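## Task

On the top of the open cabinet beside arm1, build a three-high stack. The bottom is the short square timber piece, the middle is the small sealed carton, and the top is the small red wooden block. Each item lies on one of its long sides and sits about centred on the item beneath it, and no part of any of the three overhangs the cabinet top's edges. Every other object must end up resting directly on the same furniture top it starts on. The attempt fails if an object from any top rests on the floor while no gripper holds it. It also fails if any object goes into or beneath a piece of furniture, even while gripped. The stack must stand on its own, not held up by a robot. Finish by opening the gripper and moving the arm away.

## Robot and tools

Robots: three identical i2rt Big YAM arms named arm1, arm2 and arm3. Each has six revolute joints, a two-finger gripper and a wrist camera. The hand can reach roughly 1.0 m from the joint1 axis. Every joint moves at its own speed, so going from one posture to another can sweep the hand along a wide, curved path. Cameras: arm1_cam_wrist, arm2_cam_wrist and arm3_cam_wrist ride on the wrists, while room_a and room_b are fixed in the room. With joints 1 and 6 at 0 and the hand level and pointing forward, the wrist camera sits above the hand and looks toward the fingertips.

Frames: there is one shared scene frame with its origin on the floor and +z upward. The hand point is halfway between the fingertips. Along the hand's z axis the fingers point, and they open and close along its y axis. The foot poses are never printed. Calls never take Cartesian poses, though; motion is commanded only by joint angles.

execute_actions: the argument actions is a list holding either one action or nothing. An empty list only returns state and images. An action is an object with up to three keys, arm1, arm2 and arm3. Each contains a joints object that maps joint names to absolute targets, not offsets. The names are joint1_rad to joint6_rad in radians and gripper_m in metres. Ranges and the tolerance counted as reached are: joint1_rad -2.879 to 2.879 (±0.045), base yaw, positive is counter-clockwise seen from above, and 0 faces the way the foot faces. joint2_rad 0 to 3.141 (±0.14), shoulder; 0 puts the upper arm back and about horizontal, and larger values lift it and bring it forward. joint3_rad 0 to 3.019 (±0.09), elbow; 0 is fully folded and larger values open it. joint4_rad -1.692 to 1.57 (±0.055), hand pitch; positive tips the fingers up. joint5_rad -1.57 to 1.57 (±0.03), sideways hand swing; positive is toward the arm's right. joint6_rad -2.094 to 2.094 (±0.035), hand roll; positive is clockwise viewed from behind the hand. gripper_m 0 to 0.093 (±0.003) is the gap between the fingertips, and each finger pad can squeeze with about 50 to 62 N. All named motions in an action begin together and may finish at different times, and one action runs for at most 15 s. Joints or arms you omit may keep pushing toward earlier targets. An unknown key or a value out of range rejects the whole call, and nothing moves. The optional cameras list picks which images come back; omitted, null or ["all"] returns all of them, and [] returns none. The pictures line gives the order of the images.

wait: seconds, 0 to 10. It commands nothing and returns the same things as an empty action.

zoom_image: camera (one of the five names) and region [x0, y0, x1, y1] in pixels, measured from the top-left of that camera's latest full image, no larger than 504 by 504.

finished_scene: scene is the number of the current scene. It ends that scene for good and reports success, and the next task, if there is one, comes in its result.

Reading results: joint_status gives the outcome of every joint in the last accepted action. off_target means it stopped short and may still be pushing. After contact_stop or time_out the joint holds where it stopped, except that a timed-out joint can keep a target within 0.375, 0.375, 0.113, 0.225, 0.075 and 0.3 rad (joints 1 to 6) and go on pushing; sending its reported position as the new target relieves this. A "joint command not followed" line, usually with a cause: line, means a self- and inter-arm collision check blocked that arm's joint targets and its joints read not_followed. Its gripper target still runs, and the blocked targets may be retried later. on_its_own lists motion this call did not command; "held at" is the target being held, not the actual position. A target very near the current position might produce no motion. A joint supporting a load slowly sags.

Heat: holding loads and pushing heat the motors, even while you think. A MOTOR HOT line appears from 85 °C. At 100 °C an OVER-TEMPERATURE FAULT drops that whole arm and its gripper until it cools, and its joints report limit_stop_at_motor_heat; resend those targets afterward. Any reported stop cancels the rest of the calls in that reply.

Things to avoid: arms jamming hard against each other, which fails the task and ends the run; hard hits between arms, since the collision check can be late and ignores fingers, gripper housings and wrist cameras; and arms pressing on furniture, because they do not stop on contact. Also avoid dropping, slipping or slamming objects, letting objects reach the floor, and putting anything inside or under furniture. A loose object may get nudged now and then. The robot keeps its last command while you think, so shorter replies help. Before finishing, open the gripper and move the arm away so the stack stands unsupported.

Each tool is called after ">>>" by a JSON object that holds its "fn" and its "kwargs", one argument or row to a line.

## Session

>>> {"fn": "execute_actions", "kwargs": {
  "actions": []
}}

Scene clock: 0.00 s.
Motor temperatures (°C, as the motors report them): arm1=[25 23 23 25 24 26] | arm2=[23 24 24 24 23 23] | arm3=[25 23 23 27 26 23]
arm1.joint_positions: joint1_rad=+0.379 joint2_rad=+0.530 joint3_rad=+1.439 joint4_rad=-1.226 joint5_rad=-0.223 joint6_rad=+0.616 gripper_m=+0.094
arm1.joint_status: not commanded
arm1.hand: x=+0.2511 y=+1.2487 z=+1.3843 quat_wxyz=(-0.483, -0.052, -0.804, -0.343) (m; scene frame)
arm2.joint_positions: joint1_rad=+0.272 joint2_rad=+0.534 joint3_rad=+1.414 joint4_rad=-1.454 joint5_rad=-0.163 joint6_rad=+0.560 gripper_m=+0.094
arm2.joint_status: not commanded
arm2.hand: x=-0.1944 y=-0.0553 z=+1.4686 quat_wxyz=(+0.243, +0.868, -0.117, -0.417) (m; scene frame)
arm3.joint_positions: joint1_rad=+0.223 joint2_rad=+0.301 joint3_rad=+1.319 joint4_rad=-1.327 joint5_rad=+0.065 joint6_rad=-0.423 gripper_m=+0.094
arm3.joint_status: not commanded
arm3.hand: x=-0.1720 y=-1.1752 z=+1.3650 quat_wxyz=(+0.081, -0.770, -0.243, +0.584) (m; scene frame)
pictures: arm1_cam_wrist, arm2_cam_wrist, arm3_cam_wrist, room_a, room_b
Images, in order (width x height): arm1_cam_wrist 504x504, arm2_cam_wrist 504x504, arm3_cam_wrist 504x504, room_a 504x504, room_b 504x504.

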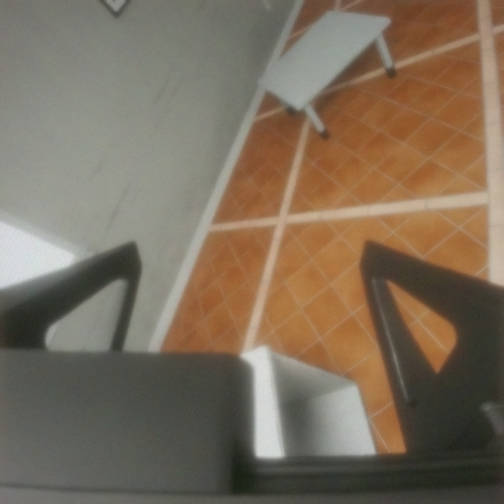

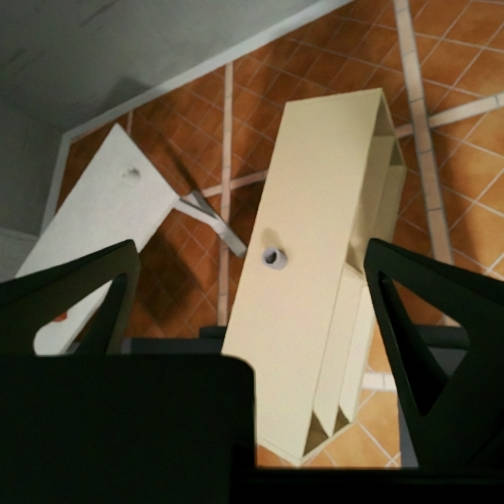

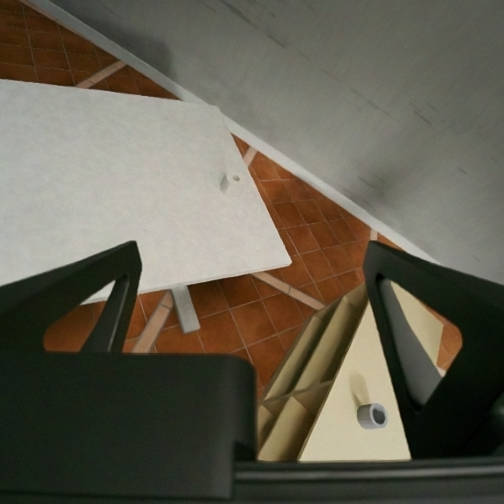

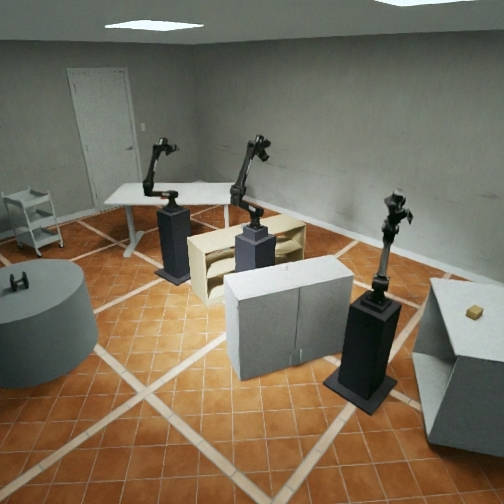

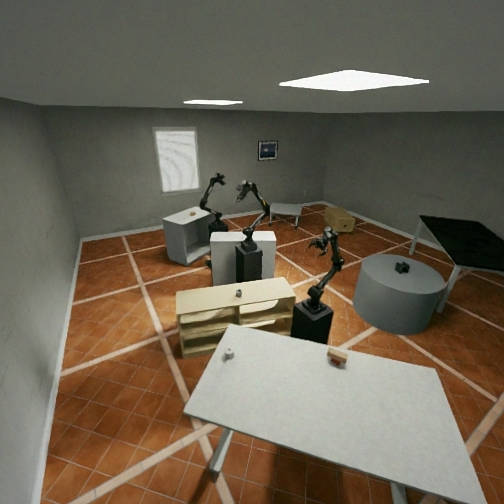

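>>> {"fn": "zoom_image", "kwargs": {
  "camera": "room_b",
  "region": [150, 180, 400, 430]
}}

>>> {"fn": "zoom_image", "kwargs": {
  "camera": "room_a",
  "region": [304, 180, 504, 460]
}}

>>> {"fn": "zoom_image", "kwargs": {
  "camera": "room_a",
  "region": [0, 120, 320, 400]
}}

Region (150, 180, 400, 430) of room_b's 504x504 image, scaled by 2.016, with more detail than that image has.

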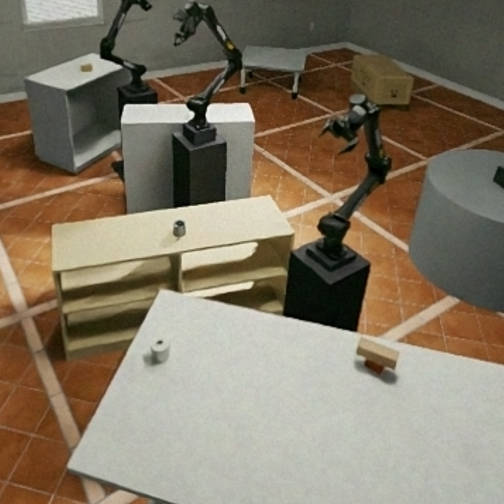

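Region (304, 180, 504, 460) of room_a's 504x504 image, scaled by 1.800, with more detail than that image has; it fills the left 360 columns of this view, and the rest is white.

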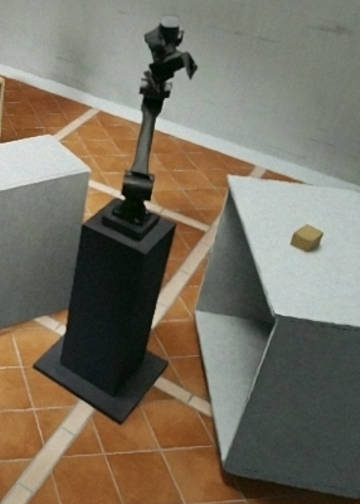

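Region (0, 120, 320, 400) of room_a's 504x504 image, scaled by 1.575, with more detail than that image has; it fills the top 441 rows of this view, and the rest is white.

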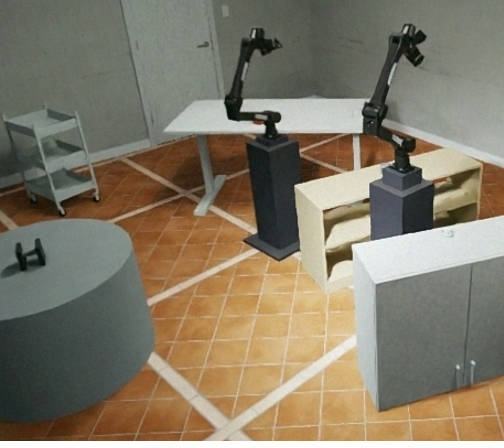

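>>> {"fn": "execute_actions", "kwargs": {
  "actions": [
    {"arm1":{"joints":{"joint5_rad":0,"joint6_rad":0,"joint4_rad":-1.5}},"arm2":{"joints":{"joint5_rad":0,"joint6_rad":0}},"arm3":{"joints":{"joint5_rad":0,"joint6_rad":0}}}
  ],
  "cameras": []
}}

>>> {"fn": "execute_actions", "kwargs": {
  "actions": [
    {"arm1":{"joints":{"joint1_rad":2.5}},"arm2":{"joints":{"joint1_rad":1.4}},"arm3":{"joints":{"joint1_rad":1.5}}}
  ]
}}

Scene clock: 4.17 s.
Motor temperatures (°C, as the motors report them): arm1=[25 23 24 25 24 26] | arm2=[23 24 25 24 23 23] | arm3=[25 23 23 27 26 23]
arm1.joint_positions: joint1_rad=+0.379 joint2_rad=+0.530 joint3_rad=+1.439 joint4_rad=-1.492 joint5_rad=-0.004 joint6_rad=+0.009 gripper_m=+0.094
arm1.joint_status: all done
arm1.hand: x=+0.2402 y=+1.2055 z=+1.3241 quat_wxyz=(-0.471, +0.137, -0.868, -0.079) (m; scene frame)
arm2.joint_positions: joint1_rad=+0.272 joint2_rad=+0.534 joint3_rad=+1.414 joint4_rad=-1.454 joint5_rad=-0.004 joint6_rad=+0.016 gripper_m=+0.094
arm2.joint_status: all done
arm2.hand: x=-0.2018 y=-0.0290 z=+1.4674 quat_wxyz=(+0.053, +0.874, +0.083, -0.477) (m; scene frame)
arm3.joint_positions: joint1_rad=+0.223 joint2_rad=+0.301 joint3_rad=+1.319 joint4_rad=-1.327 joint5_rad=+0.003 joint6_rad=-0.014 gripper_m=+0.094
arm3.joint_status: all done
arm3.hand: x=-0.1698 y=-1.1856 z=+1.3649 quat_wxyz=(-0.064, -0.802, -0.100, +0.586) (m; scene frame)
pictures: none
No camera images: the call's "cameras" was empty. Leave "cameras" out to get every camera's image.

Scene clock: 6.23 s.
Motor temperatures (°C, as the motors report them): arm1=[25 23 25 25 24 26] | arm2=[23 24 26 24 23 23] | arm3=[25 23 24 27 26 23]
arm1.joint_positions: joint1_rad=+2.491 joint2_rad=+0.530 joint3_rad=+1.439 joint4_rad=-1.492 joint5_rad=+0.000 joint6_rad=+0.007 gripper_m=+0.094
arm1.joint_status: all done
arm1.hand: x=-0.0488 y=+1.2628 z=+1.3217 quat_wxyz=(-0.164, +0.826, -0.308, -0.442) (m; scene frame)
arm2.joint_positions: joint1_rad=+1.393 joint2_rad=+0.534 joint3_rad=+1.414 joint4_rad=-1.454 joint5_rad=-0.002 joint6_rad=+0.014 gripper_m=+0.094
arm2.joint_status: all done
arm2.hand: x=-0.0695 y=-0.1675 z=+1.4667 quat_wxyz=(+0.296, +0.696, +0.535, -0.376) (m; scene frame)
arm3.joint_positions: joint1_rad=+1.493 joint2_rad=+0.301 joint3_rad=+1.319 joint4_rad=-1.327 joint5_rad=+0.002 joint6_rad=-0.013 gripper_m=+0.094
arm3.joint_status: all done
arm3.hand: x=-0.0661 y=-1.2743 z=+1.3651 quat_wxyz=(-0.400, -0.586, -0.555, +0.433) (m; scene frame)
pictures: arm1_cam_wrist, arm2_cam_wrist, arm3_cam_wrist, room_a, room_b
Images, in order (width x height): arm1_cam_wrist 504x504, arm2_cam_wrist 504x504, arm3_cam_wrist 504x504, room_a 504x504, room_b 504x504.

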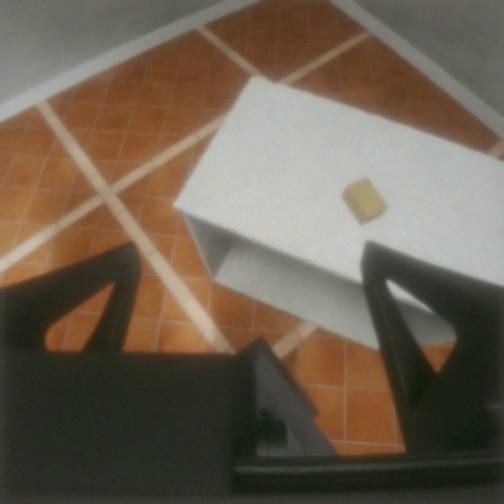

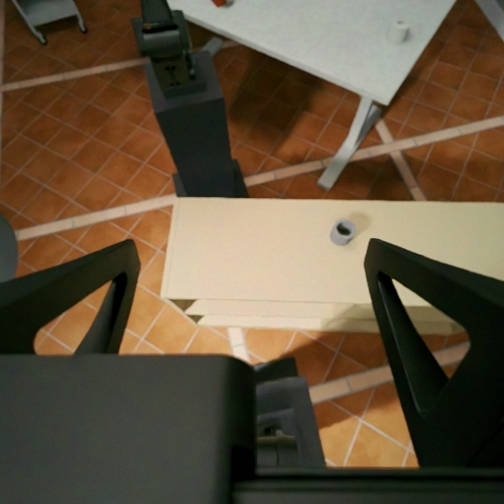

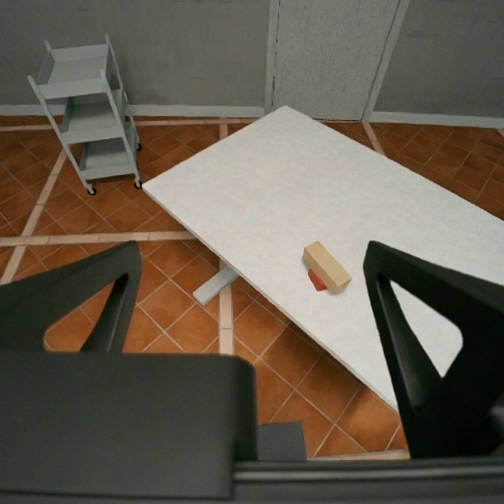

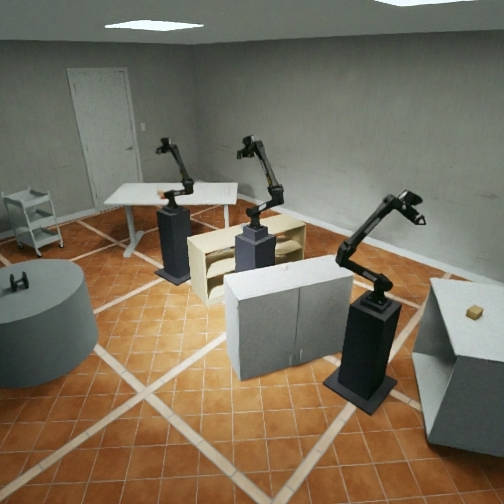

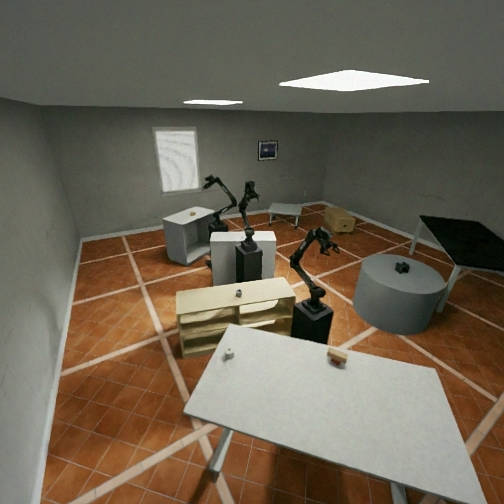

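>>> {"fn": "execute_actions", "kwargs": {
  "actions": [
    {"arm1":{"joints":{"joint4_rad":-0.7}},"arm2":{"joints":{"joint3_rad":0.8}},"arm3":{"joints":{"joint2_rad":1.2}}}
  ],
  "cameras": ["arm2_cam_wrist","arm3_cam_wrist"]
}}

Scene clock: 9.27 s.
Motor temperatures (°C, as the motors report them): arm1=[25 23 26 25 24 26] | arm2=[23 24 26 24 23 23] | arm3=[25 24 24 27 26 23]
arm1.joint_positions: joint1_rad=+2.491 joint2_rad=+0.530 joint3_rad=+1.439 joint4_rad=-0.718 joint5_rad=+0.000 joint6_rad=+0.007 gripper_m=+0.094
arm1.joint_status: all done
arm1.hand: x=-0.0779 y=+1.2864 z=+1.5035 quat_wxyz=(-0.266, +0.599, -0.222, -0.722) (m; scene frame)
arm2.joint_positions: joint1_rad=+1.393 joint2_rad=+0.541 joint3_rad=+0.805 joint4_rad=-1.454 joint5_rad=-0.002 joint6_rad=+0.014 gripper_m=+0.094
arm2.joint_status: all done
arm2.hand: x=-0.0735 y=-0.1787 z=+1.1792 quat_wxyz=(+0.116, +0.779, +0.598, -0.149) (m; scene frame)
arm3.joint_positions: joint1_rad=+1.493 joint2_rad=+1.208 joint3_rad=+1.323 joint4_rad=-1.327 joint5_rad=+0.002 joint6_rad=-0.013 gripper_m=+0.094
arm3.joint_status: all done
arm3.hand: x=-0.0853 y=-1.5754 z=+1.1293 quat_wxyz=(-0.121, -0.714, -0.677, +0.131) (m; scene frame)
pictures: arm2_cam_wrist, arm3_cam_wrist
Images, in order (width x height): arm2_cam_wrist 504x504, arm3_cam_wrist 504x504.

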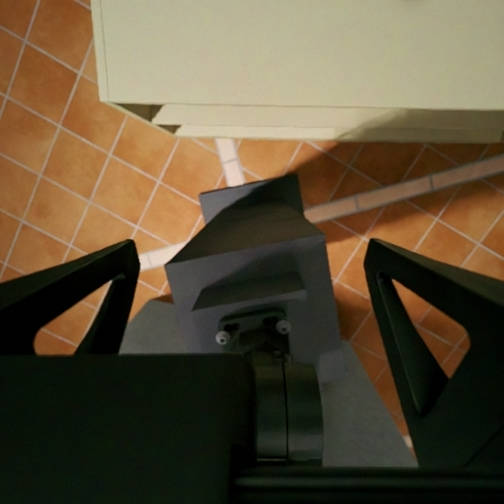

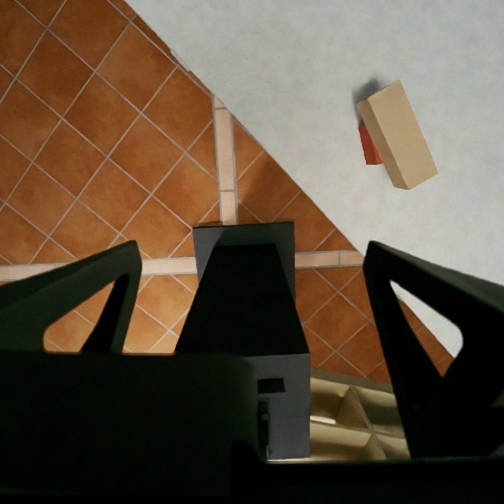

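>>> {"fn": "execute_actions", "kwargs": {
  "actions": [
    {"arm1":{"joints":{"joint1_rad":1.97,"joint2_rad":1.756,"joint3_rad":2.017,"joint4_rad":-1.311}},"arm2":{"joints":{"joint2_rad":1.589,"joint3_rad":1.672,"joint4_rad":-1.133}},"arm3":{"joints":{"joint1_rad":1.065,"joint2_rad":1.655,"joint3_rad":1.667,"joint4_rad":-1.062}}}
  ]
}}

Scene clock: 15.57 s.
Motor temperatures (°C, as the motors report them): arm1=[25 24 27 25 24 26] | arm2=[23 24 29 24 23 23] | arm3=[25 24 26 27 26 23]
arm1.joint_positions: joint1_rad=+1.975 joint2_rad=+1.770 joint3_rad=+1.987 joint4_rad=-1.306 joint5_rad=+0.000 joint6_rad=+0.007 gripper_m=+0.094
arm1.joint_status: all done
arm1.hand: x=-0.1389 y=+1.7640 z=+1.1272 quat_wxyz=(-0.139, +0.793, -0.561, -0.193) (m; scene frame)
arm2.joint_positions: joint1_rad=+1.393 joint2_rad=+1.598 joint3_rad=+1.606 joint4_rad=-1.141 joint5_rad=-0.002 joint6_rad=+0.014 gripper_m=+0.094
arm2.joint_status: all done
arm2.hand: x=-0.1702 y=-0.5604 z=+1.2114 quat_wxyz=(+0.134, +0.774, +0.594, -0.171) (m; scene frame)
arm3.joint_positions: joint1_rad=+1.058 joint2_rad=+1.661 joint3_rad=+1.629 joint4_rad=-1.069 joint5_rad=+0.001 joint6_rad=-0.012 gripper_m=+0.094
arm3.joint_status: all done
arm3.hand: x=-0.3533 y=-1.7009 z=+1.0773 quat_wxyz=(-0.118, -0.833, -0.501, +0.201) (m; scene frame)
pictures: arm1_cam_wrist, arm2_cam_wrist, arm3_cam_wrist, room_a, room_b
Images, in order (width x height): arm1_cam_wrist 504x504, arm2_cam_wrist 504x504, arm3_cam_wrist 504x504, room_a 504x504, room_b 504x504.

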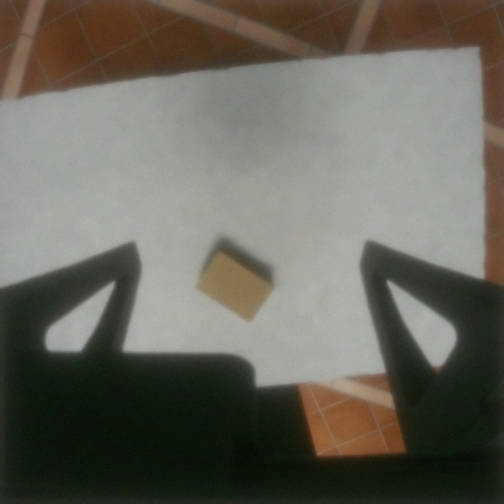

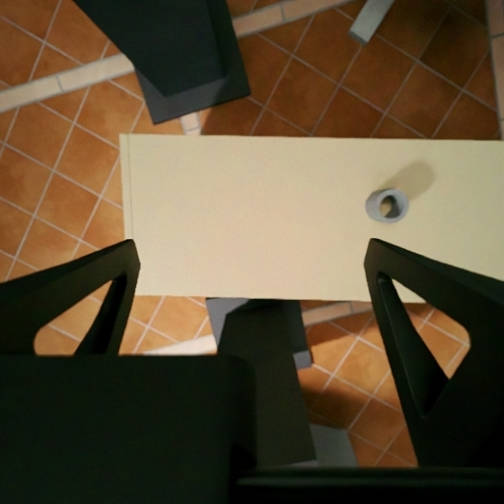

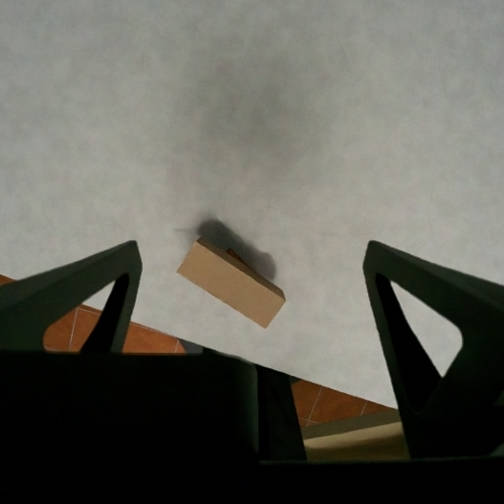

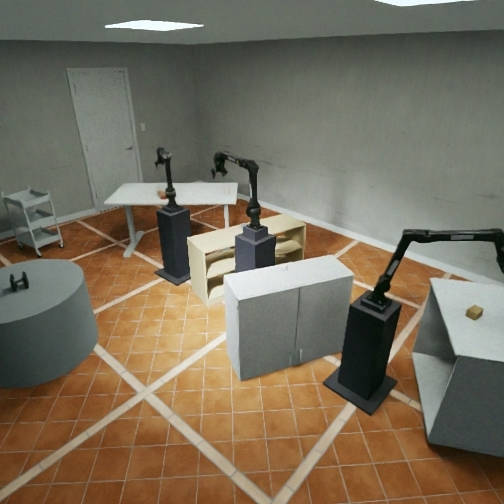

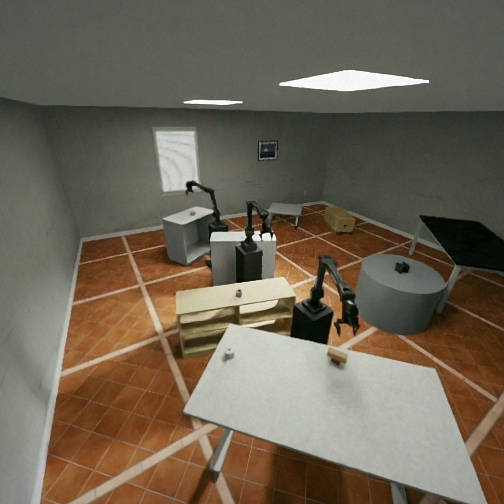

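>>> {"fn": "execute_actions", "kwargs": {
  "actions": [
    {"arm1":{"joints":{"joint2_rad":1.76,"joint3_rad":1.584,"joint4_rad":-0.913}},"arm3":{"joints":{"joint2_rad":1.725,"joint3_rad":1.371,"joint4_rad":-0.747}}}
  ],
  "cameras": ["arm1_cam_wrist","arm3_cam_wrist"]
}}

Scene clock: 17.50 s.
Motor temperatures (°C, as the motors report them): arm1=[25 24 27 25 24 26] | arm2=[23 25 30 24 23 23] | arm3=[25 24 26 27 26 23]
arm1.joint_positions: joint1_rad=+1.975 joint2_rad=+1.762 joint3_rad=+1.579 joint4_rad=-0.927 joint5_rad=+0.000 joint6_rad=+0.007 gripper_m=+0.094
arm1.joint_status: all done
arm1.hand: x=-0.1360 y=+1.7594 z=+0.9737 quat_wxyz=(-0.133, +0.795, -0.562, -0.184) (m; scene frame)
arm2.joint_positions: joint1_rad=+1.393 joint2_rad=+1.598 joint3_rad=+1.606 joint4_rad=-1.141 joint5_rad=-0.002 joint6_rad=+0.014 gripper_m=+0.094
arm2.joint_status: not commanded
arm2.hand: x=-0.1702 y=-0.5604 z=+1.2114 quat_wxyz=(+0.134, +0.774, +0.594, -0.171) (m; scene frame)
arm3.joint_positions: joint1_rad=+1.058 joint2_rad=+1.732 joint3_rad=+1.358 joint4_rad=-0.761 joint5_rad=+0.001 joint6_rad=-0.012 gripper_m=+0.094
arm3.joint_status: all done
arm3.hand: x=-0.3494 y=-1.6943 z=+0.9378 quat_wxyz=(-0.109, -0.837, -0.503, +0.186) (m; scene frame)
pictures: arm1_cam_wrist, arm3_cam_wrist
Images, in order (width x height): arm1_cam_wrist 504x504, arm3_cam_wrist 504x504.

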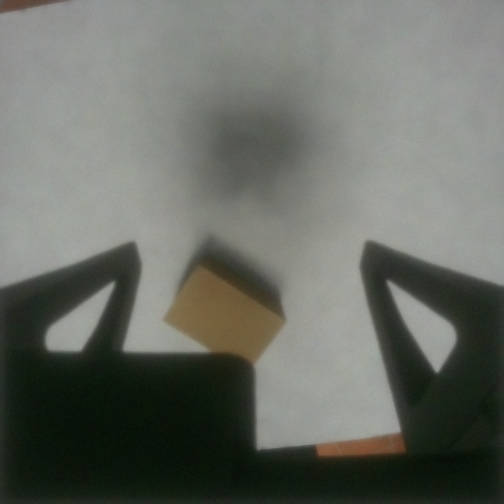

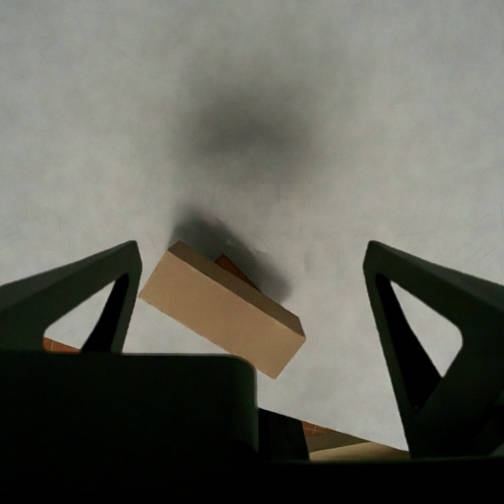

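>>> {"fn": "zoom_image", "kwargs": {
  "camera": "arm3_cam_wrist",
  "region": [120, 200, 330, 400]
}}

>>> {"fn": "zoom_image", "kwargs": {
  "camera": "arm1_cam_wrist",
  "region": [130, 200, 330, 400]
}}

Region (120, 200, 330, 400) of arm3_cam_wrist's 504x504 image, scaled by 2.400, with more detail than that image has; it fills the top 480 rows of this view, and the rest is white.

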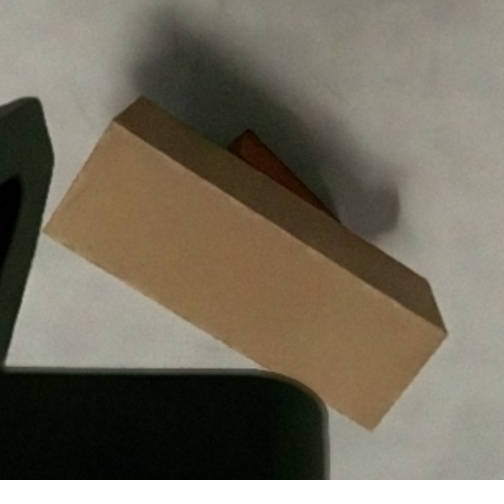

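Region (130, 200, 330, 400) of arm1_cam_wrist's 504x504 image, scaled by 2.520, with more detail than that image has.

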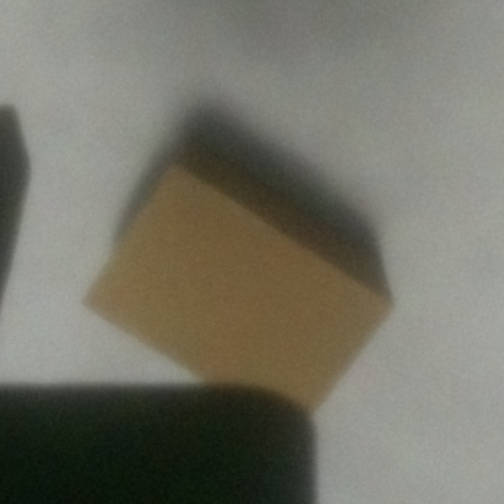

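>>> {"fn": "execute_actions", "kwargs": {
  "actions": [
    {"arm2":{"joints":{"joint1_rad":-1.5}},"arm3":{"joints":{"joint1_rad":1.103,"joint2_rad":1.844,"joint3_rad":1.475,"joint4_rad":-1.202,"joint6_rad":-0.967}}}
  ],
  "cameras": ["arm2_cam_wrist","arm3_cam_wrist","room_b"]
}}

Scene clock: 24.43 s.
Motor temperatures (°C, as the motors report them): arm1=[25 25 28 25 24 26] | arm2=[23 25 33 24 23 23] | arm3=[25 25 27 27 26 23]
arm1.joint_positions: joint1_rad=+1.975 joint2_rad=+1.762 joint3_rad=+1.579 joint4_rad=-0.927 joint5_rad=+0.000 joint6_rad=+0.007 gripper_m=+0.094
arm1.joint_status: not commanded
arm1.hand: x=-0.1360 y=+1.7594 z=+0.9737 quat_wxyz=(-0.133, +0.795, -0.562, -0.184) (m; scene frame)
arm2.joint_positions: joint1_rad=-1.509 joint2_rad=+1.603 joint3_rad=+1.606 joint4_rad=-1.141 joint5_rad=+0.000 joint6_rad=+0.013 gripper_m=+0.094
arm2.joint_status: all done
arm2.hand: x=-0.0204 y=+0.5945 z=+1.2093 quat_wxyz=(-0.150, +0.683, -0.698, -0.154) (m; scene frame)
arm3.joint_positions: joint1_rad=+1.101 joint2_rad=+1.835 joint3_rad=+1.446 joint4_rad=-1.192 joint5_rad=+0.001 joint6_rad=-0.953 gripper_m=+0.094
arm3.joint_status: all done
arm3.hand: x=-0.2946 y=-1.6419 z=+0.8951 quat_wxyz=(+0.000, -0.512, -0.859, -0.005) (m; scene frame)
pictures: arm2_cam_wrist, arm3_cam_wrist, room_b
Images, in order (width x height): arm2_cam_wrist 504x504, arm3_cam_wrist 504x504, room_b 504x504.

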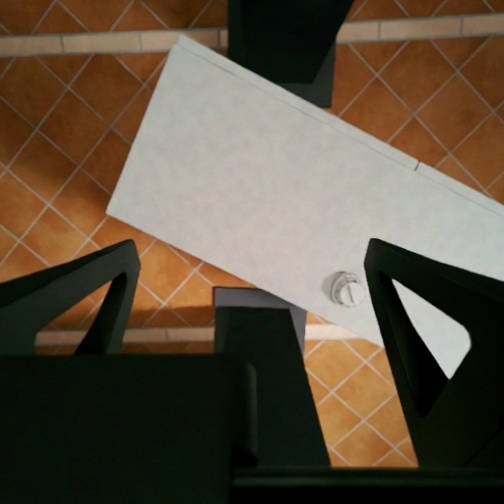

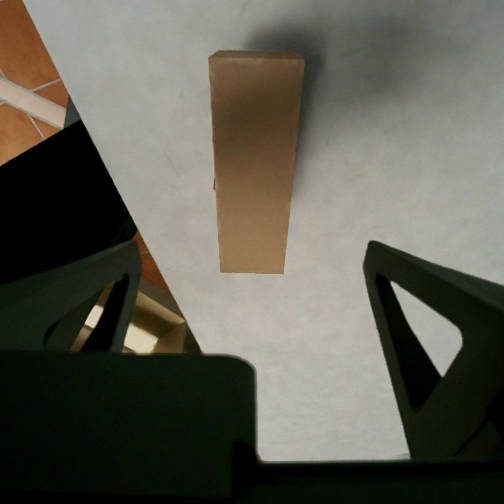

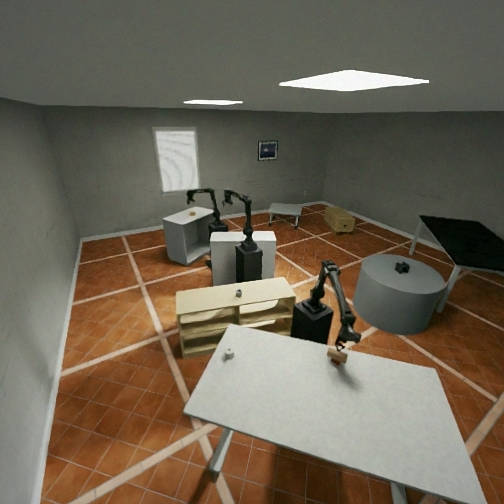

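>>> {"fn": "execute_actions", "kwargs": {
  "actions": [
    {"arm2":{"joints":{"joint2_rad":1.76,"joint3_rad":1.39,"joint4_rad":-0.751}},"arm3":{"joints":{"joint2_rad":1.905,"joint3_rad":1.38,"joint4_rad":-1.032}}}
  ],
  "cameras": ["arm2_cam_wrist","arm3_cam_wrist"]
}}

Scene clock: 27.50 s.
Motor temperatures (°C, as the motors report them): arm1=[25 25 28 25 24 26] | arm2=[23 26 34 24 23 23] | arm3=[25 26 27 27 26 23]
arm1.joint_positions: joint1_rad=+1.975 joint2_rad=+1.762 joint3_rad=+1.579 joint4_rad=-0.927 joint5_rad=+0.000 joint6_rad=+0.007 gripper_m=+0.094
arm1.joint_status: not commanded
arm1.hand: x=-0.1360 y=+1.7594 z=+0.9737 quat_wxyz=(-0.133, +0.795, -0.562, -0.184) (m; scene frame)
arm2.joint_positions: joint1_rad=-1.509 joint2_rad=+1.764 joint3_rad=+1.375 joint4_rad=-0.768 joint5_rad=+0.000 joint6_rad=+0.013 gripper_m=+0.094
arm2.joint_status: all done
arm2.hand: x=-0.0208 y=+0.6213 z=+1.0441 quat_wxyz=(-0.144, +0.684, -0.700, -0.147) (m; scene frame)
arm3.joint_positions: joint1_rad=+1.101 joint2_rad=+1.902 joint3_rad=+1.375 joint4_rad=-1.042 joint5_rad=+0.001 joint6_rad=-0.953 gripper_m=+0.094
arm3.joint_status: all done
arm3.hand: x=-0.2957 y=-1.6442 z=+0.8359 quat_wxyz=(+0.000, -0.512, -0.859, +0.001) (m; scene frame)
pictures: arm2_cam_wrist, arm3_cam_wrist
Images, in order (width x height): arm2_cam_wrist 504x504, arm3_cam_wrist 504x504.

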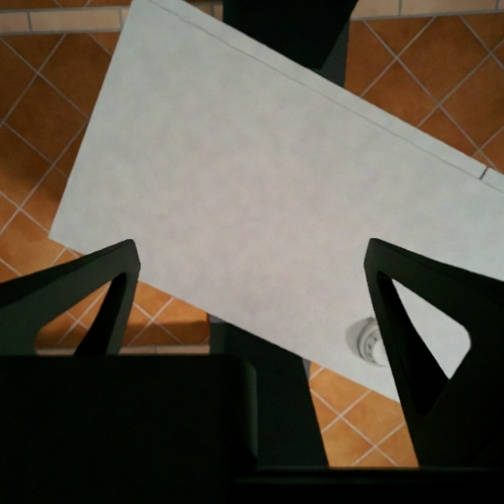

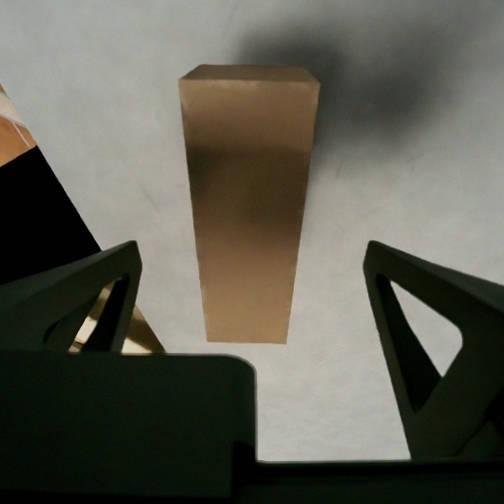

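>>> {"fn": "execute_actions", "kwargs": {
  "actions": [
    {"arm3":{"joints":{"joint1_rad":1.058,"joint2_rad":1.936,"joint3_rad":1.292,"joint4_rad":-0.911,"joint6_rad":-1.0}}}
  ],
  "cameras": ["arm3_cam_wrist","room_b"]
}}

>>> {"fn": "zoom_image", "kwargs": {
  "camera": "room_b",
  "region": [290, 300, 390, 400]
}}

Scene clock: 29.87 s.
Motor temperatures (°C, as the motors report them): arm1=[25 26 29 25 24 26] | arm2=[23 26 33 24 23 23] | arm3=[25 26 27 27 26 23]
arm1.joint_positions: joint1_rad=+1.975 joint2_rad=+1.762 joint3_rad=+1.579 joint4_rad=-0.927 joint5_rad=+0.000 joint6_rad=+0.007 gripper_m=+0.094
arm1.joint_status: not commanded
arm1.hand: x=-0.1360 y=+1.7594 z=+0.9737 quat_wxyz=(-0.133, +0.795, -0.562, -0.184) (m; scene frame)
arm2.joint_positions: joint1_rad=-1.509 joint2_rad=+1.764 joint3_rad=+1.375 joint4_rad=-0.768 joint5_rad=+0.000 joint6_rad=+0.013 gripper_m=+0.094
arm2.joint_status: not commanded
arm2.hand: x=-0.0208 y=+0.6213 z=+1.0441 quat_wxyz=(-0.144, +0.684, -0.700, -0.147) (m; scene frame)
arm3.joint_positions: joint1_rad=+1.060 joint2_rad=+1.923 joint3_rad=+1.289 joint4_rad=-0.921 joint5_rad=+0.001 joint6_rad=-0.986 gripper_m=+0.094
arm3.joint_status: all done
arm3.hand: x=-0.3097 y=-1.6232 z=+0.7976 quat_wxyz=(-0.001, -0.515, -0.857, +0.008) (m; scene frame)
pictures: arm3_cam_wrist, room_b
Images, in order (width x height): arm3_cam_wrist 504x504, room_b 504x504.

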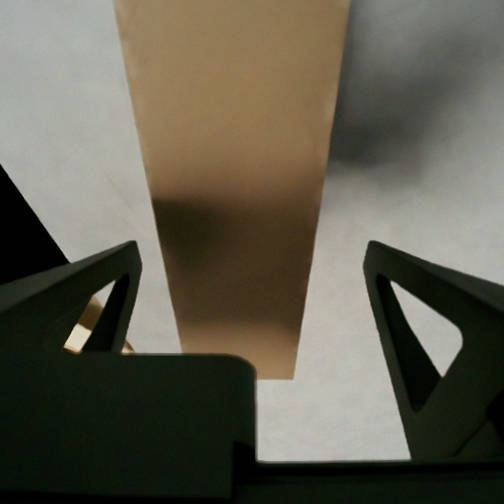

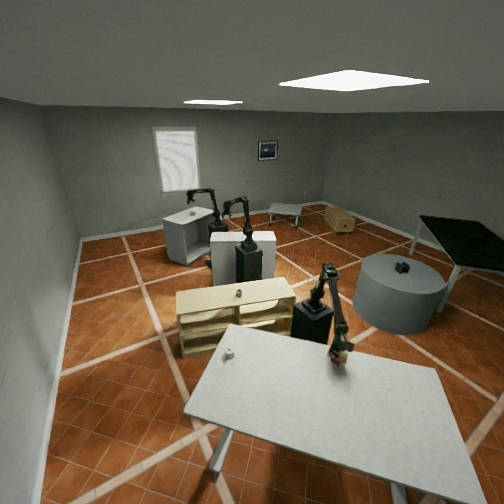

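Region (290, 300, 390, 400) of room_b's 504x504 image, scaled by 5.040, with more detail than that image has.

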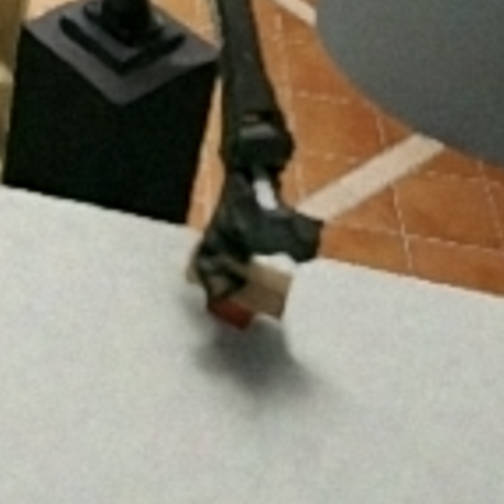

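>>> {"fn": "execute_actions", "kwargs": {
  "actions": [
    {"arm3":{"joints":{"joint2_rad":1.982,"joint4_rad":-0.874}}}
  ],
  "cameras": ["arm3_cam_wrist"]
}}

Scene clock: 31.10 s.
Motor temperatures (°C, as the motors report them): arm1=[25 26 29 25 24 26] | arm2=[23 26 33 24 23 23] | arm3=[25 26 27 27 26 23]
arm1.joint_positions: joint1_rad=+1.975 joint2_rad=+1.762 joint3_rad=+1.579 joint4_rad=-0.927 joint5_rad=+0.000 joint6_rad=+0.007 gripper_m=+0.094
arm1.joint_status: not commanded
arm1.hand: x=-0.1360 y=+1.7594 z=+0.9737 quat_wxyz=(-0.133, +0.795, -0.562, -0.184) (m; scene frame)
arm2.joint_positions: joint1_rad=-1.509 joint2_rad=+1.764 joint3_rad=+1.375 joint4_rad=-0.768 joint5_rad=+0.000 joint6_rad=+0.013 gripper_m=+0.094
arm2.joint_status: not commanded
arm2.hand: x=-0.0208 y=+0.6213 z=+1.0441 quat_wxyz=(-0.144, +0.684, -0.700, -0.147) (m; scene frame)
arm3.joint_positions: joint1_rad=+1.060 joint2_rad=+1.966 joint3_rad=+1.289 joint4_rad=-0.884 joint5_rad=+0.001 joint6_rad=-0.986 gripper_m=+0.094
arm3.joint_status: all done
arm3.hand: x=-0.3109 y=-1.6255 z=+0.7757 quat_wxyz=(+0.000, -0.515, -0.857, +0.004) (m; scene frame)
pictures: arm3_cam_wrist
Images, in order (width x height): arm3_cam_wrist 504x504.

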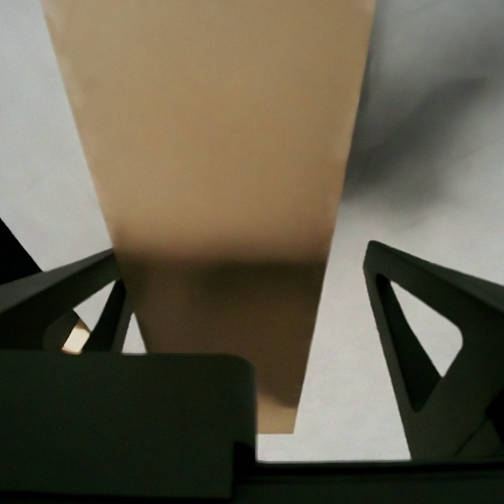

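>>> {"fn": "execute_actions", "kwargs": {
  "actions": [
    {"arm3":{"joints":{"gripper_m":0.04}}}
  ],
  "cameras": ["arm3_cam_wrist"]
}}

Scene clock: 32.63 s.
Motor temperatures (°C, as the motors report them): arm1=[25 26 29 25 24 26] | arm2=[23 26 33 24 23 23] | arm3=[25 26 27 27 26 23]
arm1.joint_positions: joint1_rad=+1.975 joint2_rad=+1.762 joint3_rad=+1.579 joint4_rad=-0.927 joint5_rad=+0.000 joint6_rad=+0.007 gripper_m=+0.094
arm1.joint_status: not commanded
arm1.hand: x=-0.1360 y=+1.7594 z=+0.9737 quat_wxyz=(-0.133, +0.795, -0.562, -0.184) (m; scene frame)
arm2.joint_positions: joint1_rad=-1.509 joint2_rad=+1.764 joint3_rad=+1.375 joint4_rad=-0.768 joint5_rad=+0.000 joint6_rad=+0.013 gripper_m=+0.094
arm2.joint_status: not commanded
arm2.hand: x=-0.0208 y=+0.6213 z=+1.0441 quat_wxyz=(-0.144, +0.684, -0.700, -0.147) (m; scene frame)
arm3.joint_positions: joint1_rad=+1.060 joint2_rad=+1.967 joint3_rad=+1.289 joint4_rad=-0.883 joint5_rad=+0.000 joint6_rad=-0.988 gripper_m=+0.045
arm3.joint_status: gripper_m off_target (ended at +0.045, target +0.040)
arm3.hand: x=-0.3109 y=-1.6257 z=+0.7754 quat_wxyz=(-0.001, -0.515, -0.857, +0.005) (m; scene frame)
pictures: arm3_cam_wrist
Images, in order (width x height): arm3_cam_wrist 504x504.

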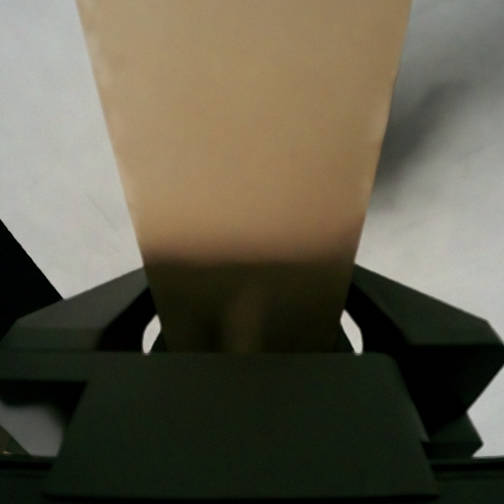

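>>> {"fn": "execute_actions", "kwargs": {
  "actions": [
    {"arm3":{"joints":{"gripper_m":0.03}}}
  ],
  "cameras": []
}}

>>> {"fn": "execute_actions", "kwargs": {
  "actions": [
    {"arm3":{"joints":{"joint2_rad":1.84,"joint3_rad":1.38,"joint4_rad":-1.086}}}
  ],
  "cameras": ["arm3_cam_wrist","room_b"]
}}

>>> {"fn": "zoom_image", "kwargs": {
  "camera": "room_b",
  "region": [290, 300, 390, 400]
}}

Scene clock: 33.67 s.
Motor temperatures (°C, as the motors report them): arm1=[25 26 29 25 24 26] | arm2=[23 26 33 24 23 23] | arm3=[25 26 27 27 26 23]
arm1.joint_positions: joint1_rad=+1.975 joint2_rad=+1.762 joint3_rad=+1.579 joint4_rad=-0.927 joint5_rad=+0.000 joint6_rad=+0.007 gripper_m=+0.094
arm1.joint_status: not commanded
arm1.hand: x=-0.1360 y=+1.7594 z=+0.9737 quat_wxyz=(-0.133, +0.795, -0.562, -0.184) (m; scene frame)
arm2.joint_positions: joint1_rad=-1.509 joint2_rad=+1.764 joint3_rad=+1.375 joint4_rad=-0.768 joint5_rad=+0.000 joint6_rad=+0.013 gripper_m=+0.094
arm2.joint_status: not commanded
arm2.hand: x=-0.0208 y=+0.6213 z=+1.0441 quat_wxyz=(-0.144, +0.684, -0.700, -0.147) (m; scene frame)
arm3.joint_positions: joint1_rad=+1.060 joint2_rad=+1.967 joint3_rad=+1.289 joint4_rad=-0.883 joint5_rad=+0.000 joint6_rad=-0.988 gripper_m=+0.045
arm3.joint_status: gripper_m off_target (ended at +0.045, target +0.030)
arm3.hand: x=-0.3109 y=-1.6257 z=+0.7754 quat_wxyz=(-0.001, -0.515, -0.857, +0.005) (m; scene frame)
pictures: none
No camera images: the call's "cameras" was empty. Leave "cameras" out to get every camera's image.

Scene clock: 34.70 s.
Motor temperatures (°C, as the motors report them): arm1=[25 26 29 25 24 26] | arm2=[23 26 33 24 23 23] | arm3=[25 26 27 27 26 23]
arm1.joint_positions: joint1_rad=+1.975 joint2_rad=+1.762 joint3_rad=+1.579 joint4_rad=-0.927 joint5_rad=+0.000 joint6_rad=+0.007 gripper_m=+0.094
arm1.joint_status: not commanded
arm1.hand: x=-0.1360 y=+1.7594 z=+0.9737 quat_wxyz=(-0.133, +0.795, -0.562, -0.184) (m; scene frame)
arm2.joint_positions: joint1_rad=-1.509 joint2_rad=+1.764 joint3_rad=+1.375 joint4_rad=-0.768 joint5_rad=+0.000 joint6_rad=+0.013 gripper_m=+0.094
arm2.joint_status: not commanded
arm2.hand: x=-0.0208 y=+0.6213 z=+1.0441 quat_wxyz=(-0.144, +0.684, -0.700, -0.147) (m; scene frame)
arm3.joint_positions: joint1_rad=+1.060 joint2_rad=+1.828 joint3_rad=+1.352 joint4_rad=-1.077 joint5_rad=+0.000 joint6_rad=-0.988 gripper_m=+0.045
arm3.joint_status: all done
arm3.hand: x=-0.3096 y=-1.6230 z=+0.8653 quat_wxyz=(-0.001, -0.515, -0.857, +0.008) (m; scene frame)
pictures: arm3_cam_wrist, room_b
Images, in order (width x height): arm3_cam_wrist 504x504, room_b 504x504.

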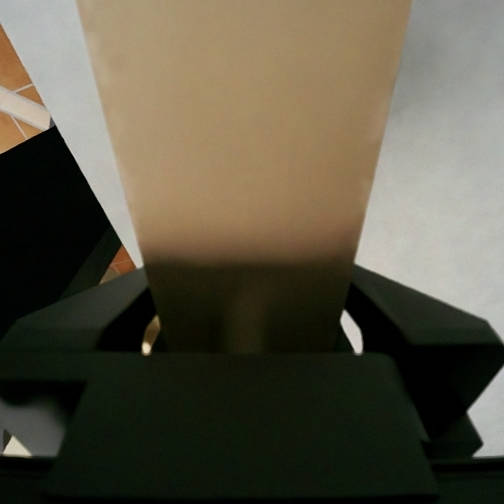

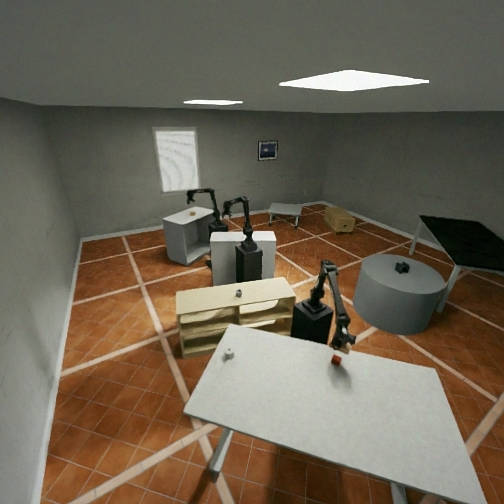

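Region (290, 300, 390, 400) of room_b's 504x504 image, scaled by 5.040, with more detail than that image has.

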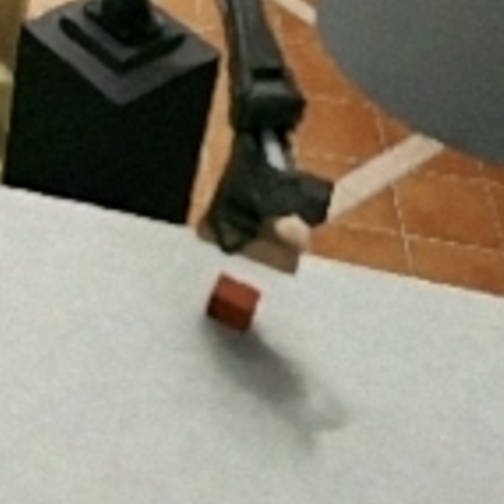

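>>> {"fn": "execute_actions", "kwargs": {
  "actions": [
    {"arm3":{"joints":{"joint1_rad":-1.541,"joint2_rad":1.838,"joint3_rad":1.63,"joint4_rad":-1.336,"joint6_rad":0}}}
  ],
  "cameras": ["arm3_cam_wrist","room_b","room_a"]
}}

Scene clock: 38.17 s.
Motor temperatures (°C, as the motors report them): arm1=[25 26 29 25 24 26] | arm2=[23 27 33 24 23 23] | arm3=[25 27 27 27 26 23]
arm1.joint_positions: joint1_rad=+1.975 joint2_rad=+1.762 joint3_rad=+1.579 joint4_rad=-0.927 joint5_rad=+0.000 joint6_rad=+0.007 gripper_m=+0.094
arm1.joint_status: not commanded
arm1.hand: x=-0.1360 y=+1.7594 z=+0.9737 quat_wxyz=(-0.133, +0.795, -0.562, -0.184) (m; scene frame)
arm2.joint_positions: joint1_rad=-1.509 joint2_rad=+1.764 joint3_rad=+1.375 joint4_rad=-0.768 joint5_rad=+0.000 joint6_rad=+0.013 gripper_m=+0.094
arm2.joint_status: not commanded
arm2.hand: x=-0.0208 y=+0.6213 z=+1.0441 quat_wxyz=(-0.144, +0.684, -0.700, -0.147) (m; scene frame)
arm3.joint_positions: joint1_rad=-1.550 joint2_rad=+1.845 joint3_rad=+1.609 joint4_rad=-1.327 joint5_rad=+0.003 joint6_rad=-0.011 gripper_m=+0.045
arm3.joint_status: all done
arm3.hand: x=-0.0750 y=-0.5973 z=+0.9484 quat_wxyz=(+0.004, -0.723, +0.691, +0.001) (m; scene frame)
pictures: arm3_cam_wrist, room_a, room_b
Images, in order (width x height): arm3_cam_wrist 504x504, room_a 504x504, room_b 504x504.

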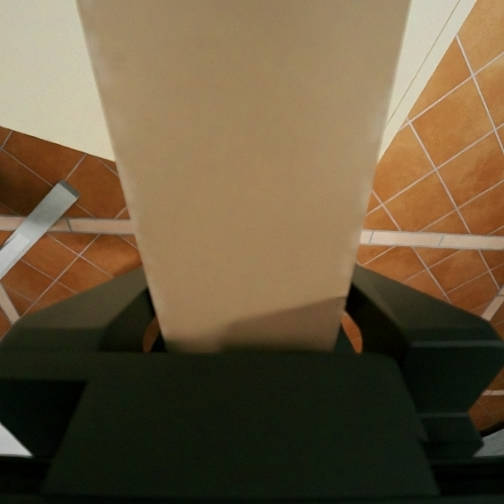

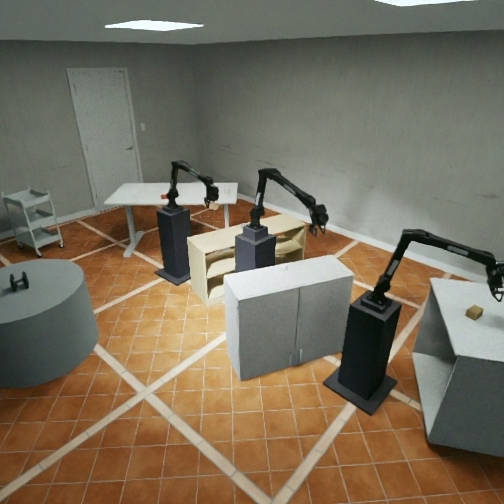

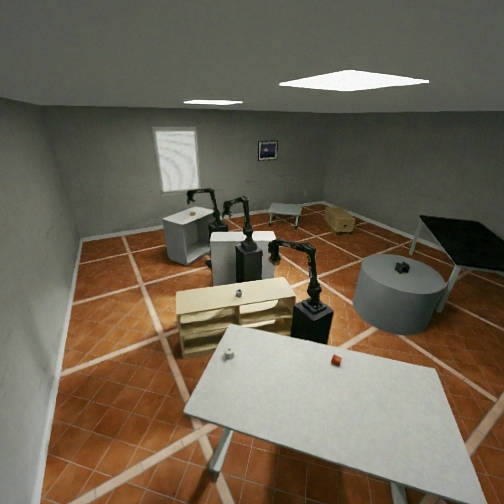

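>>> {"fn": "execute_actions", "kwargs": {
  "actions": [
    {"arm3":{"joints":{"joint1_rad":-1.482,"joint2_rad":2.149,"joint3_rad":1.70,"joint4_rad":-1.105}}}
  ],
  "cameras": ["arm3_cam_wrist","room_b","room_a"]
}}

>>> {"fn": "zoom_image", "kwargs": {
  "camera": "room_b",
  "region": [170, 220, 330, 360]
}}

Scene clock: 44.57 s.
Motor temperatures (°C, as the motors report them): arm1=[25 27 30 25 24 26] | arm2=[23 27 32 24 23 23] | arm3=[25 27 28 27 26 23]
arm1.joint_positions: joint1_rad=+1.975 joint2_rad=+1.762 joint3_rad=+1.579 joint4_rad=-0.927 joint5_rad=+0.000 joint6_rad=+0.007 gripper_m=+0.094
arm1.joint_status: not commanded
arm1.hand: x=-0.1360 y=+1.7594 z=+0.9737 quat_wxyz=(-0.133, +0.795, -0.562, -0.184) (m; scene frame)
arm2.joint_positions: joint1_rad=-1.509 joint2_rad=+1.764 joint3_rad=+1.375 joint4_rad=-0.768 joint5_rad=+0.000 joint6_rad=+0.013 gripper_m=+0.094
arm2.joint_status: not commanded
arm2.hand: x=-0.0208 y=+0.6213 z=+1.0441 quat_wxyz=(-0.144, +0.684, -0.700, -0.147) (m; scene frame)
arm3.joint_positions: joint1_rad=-1.476 joint2_rad=+2.166 joint3_rad=+1.674 joint4_rad=-1.113 joint5_rad=+0.001 joint6_rad=-0.011 gripper_m=+0.045
arm3.joint_status: all done
arm3.hand: x=-0.1231 y=-0.5449 z=+0.7868 quat_wxyz=(-0.011, -0.748, +0.664, -0.014) (m; scene frame)
pictures: arm3_cam_wrist, room_a, room_b
Images, in order (width x height): arm3_cam_wrist 504x504, room_a 504x504, room_b 504x504.

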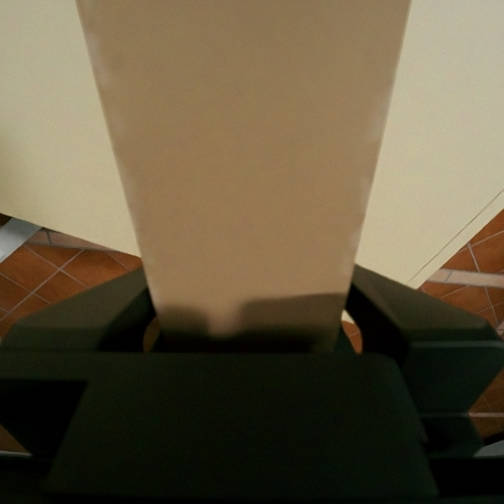

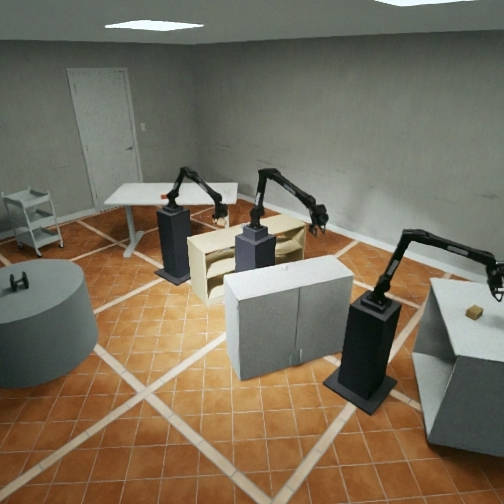

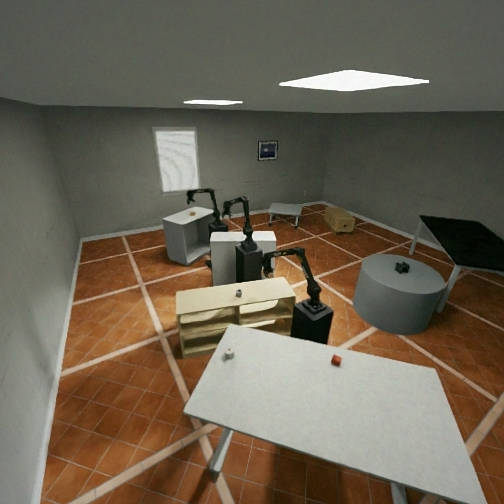

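Region (170, 220, 330, 360) of room_b's 504x504 image, scaled by 3.150, with more detail than that image has; it fills the top 441 rows of this view, and the rest is white.

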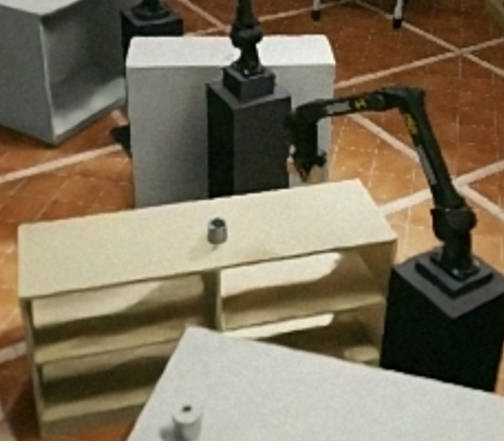

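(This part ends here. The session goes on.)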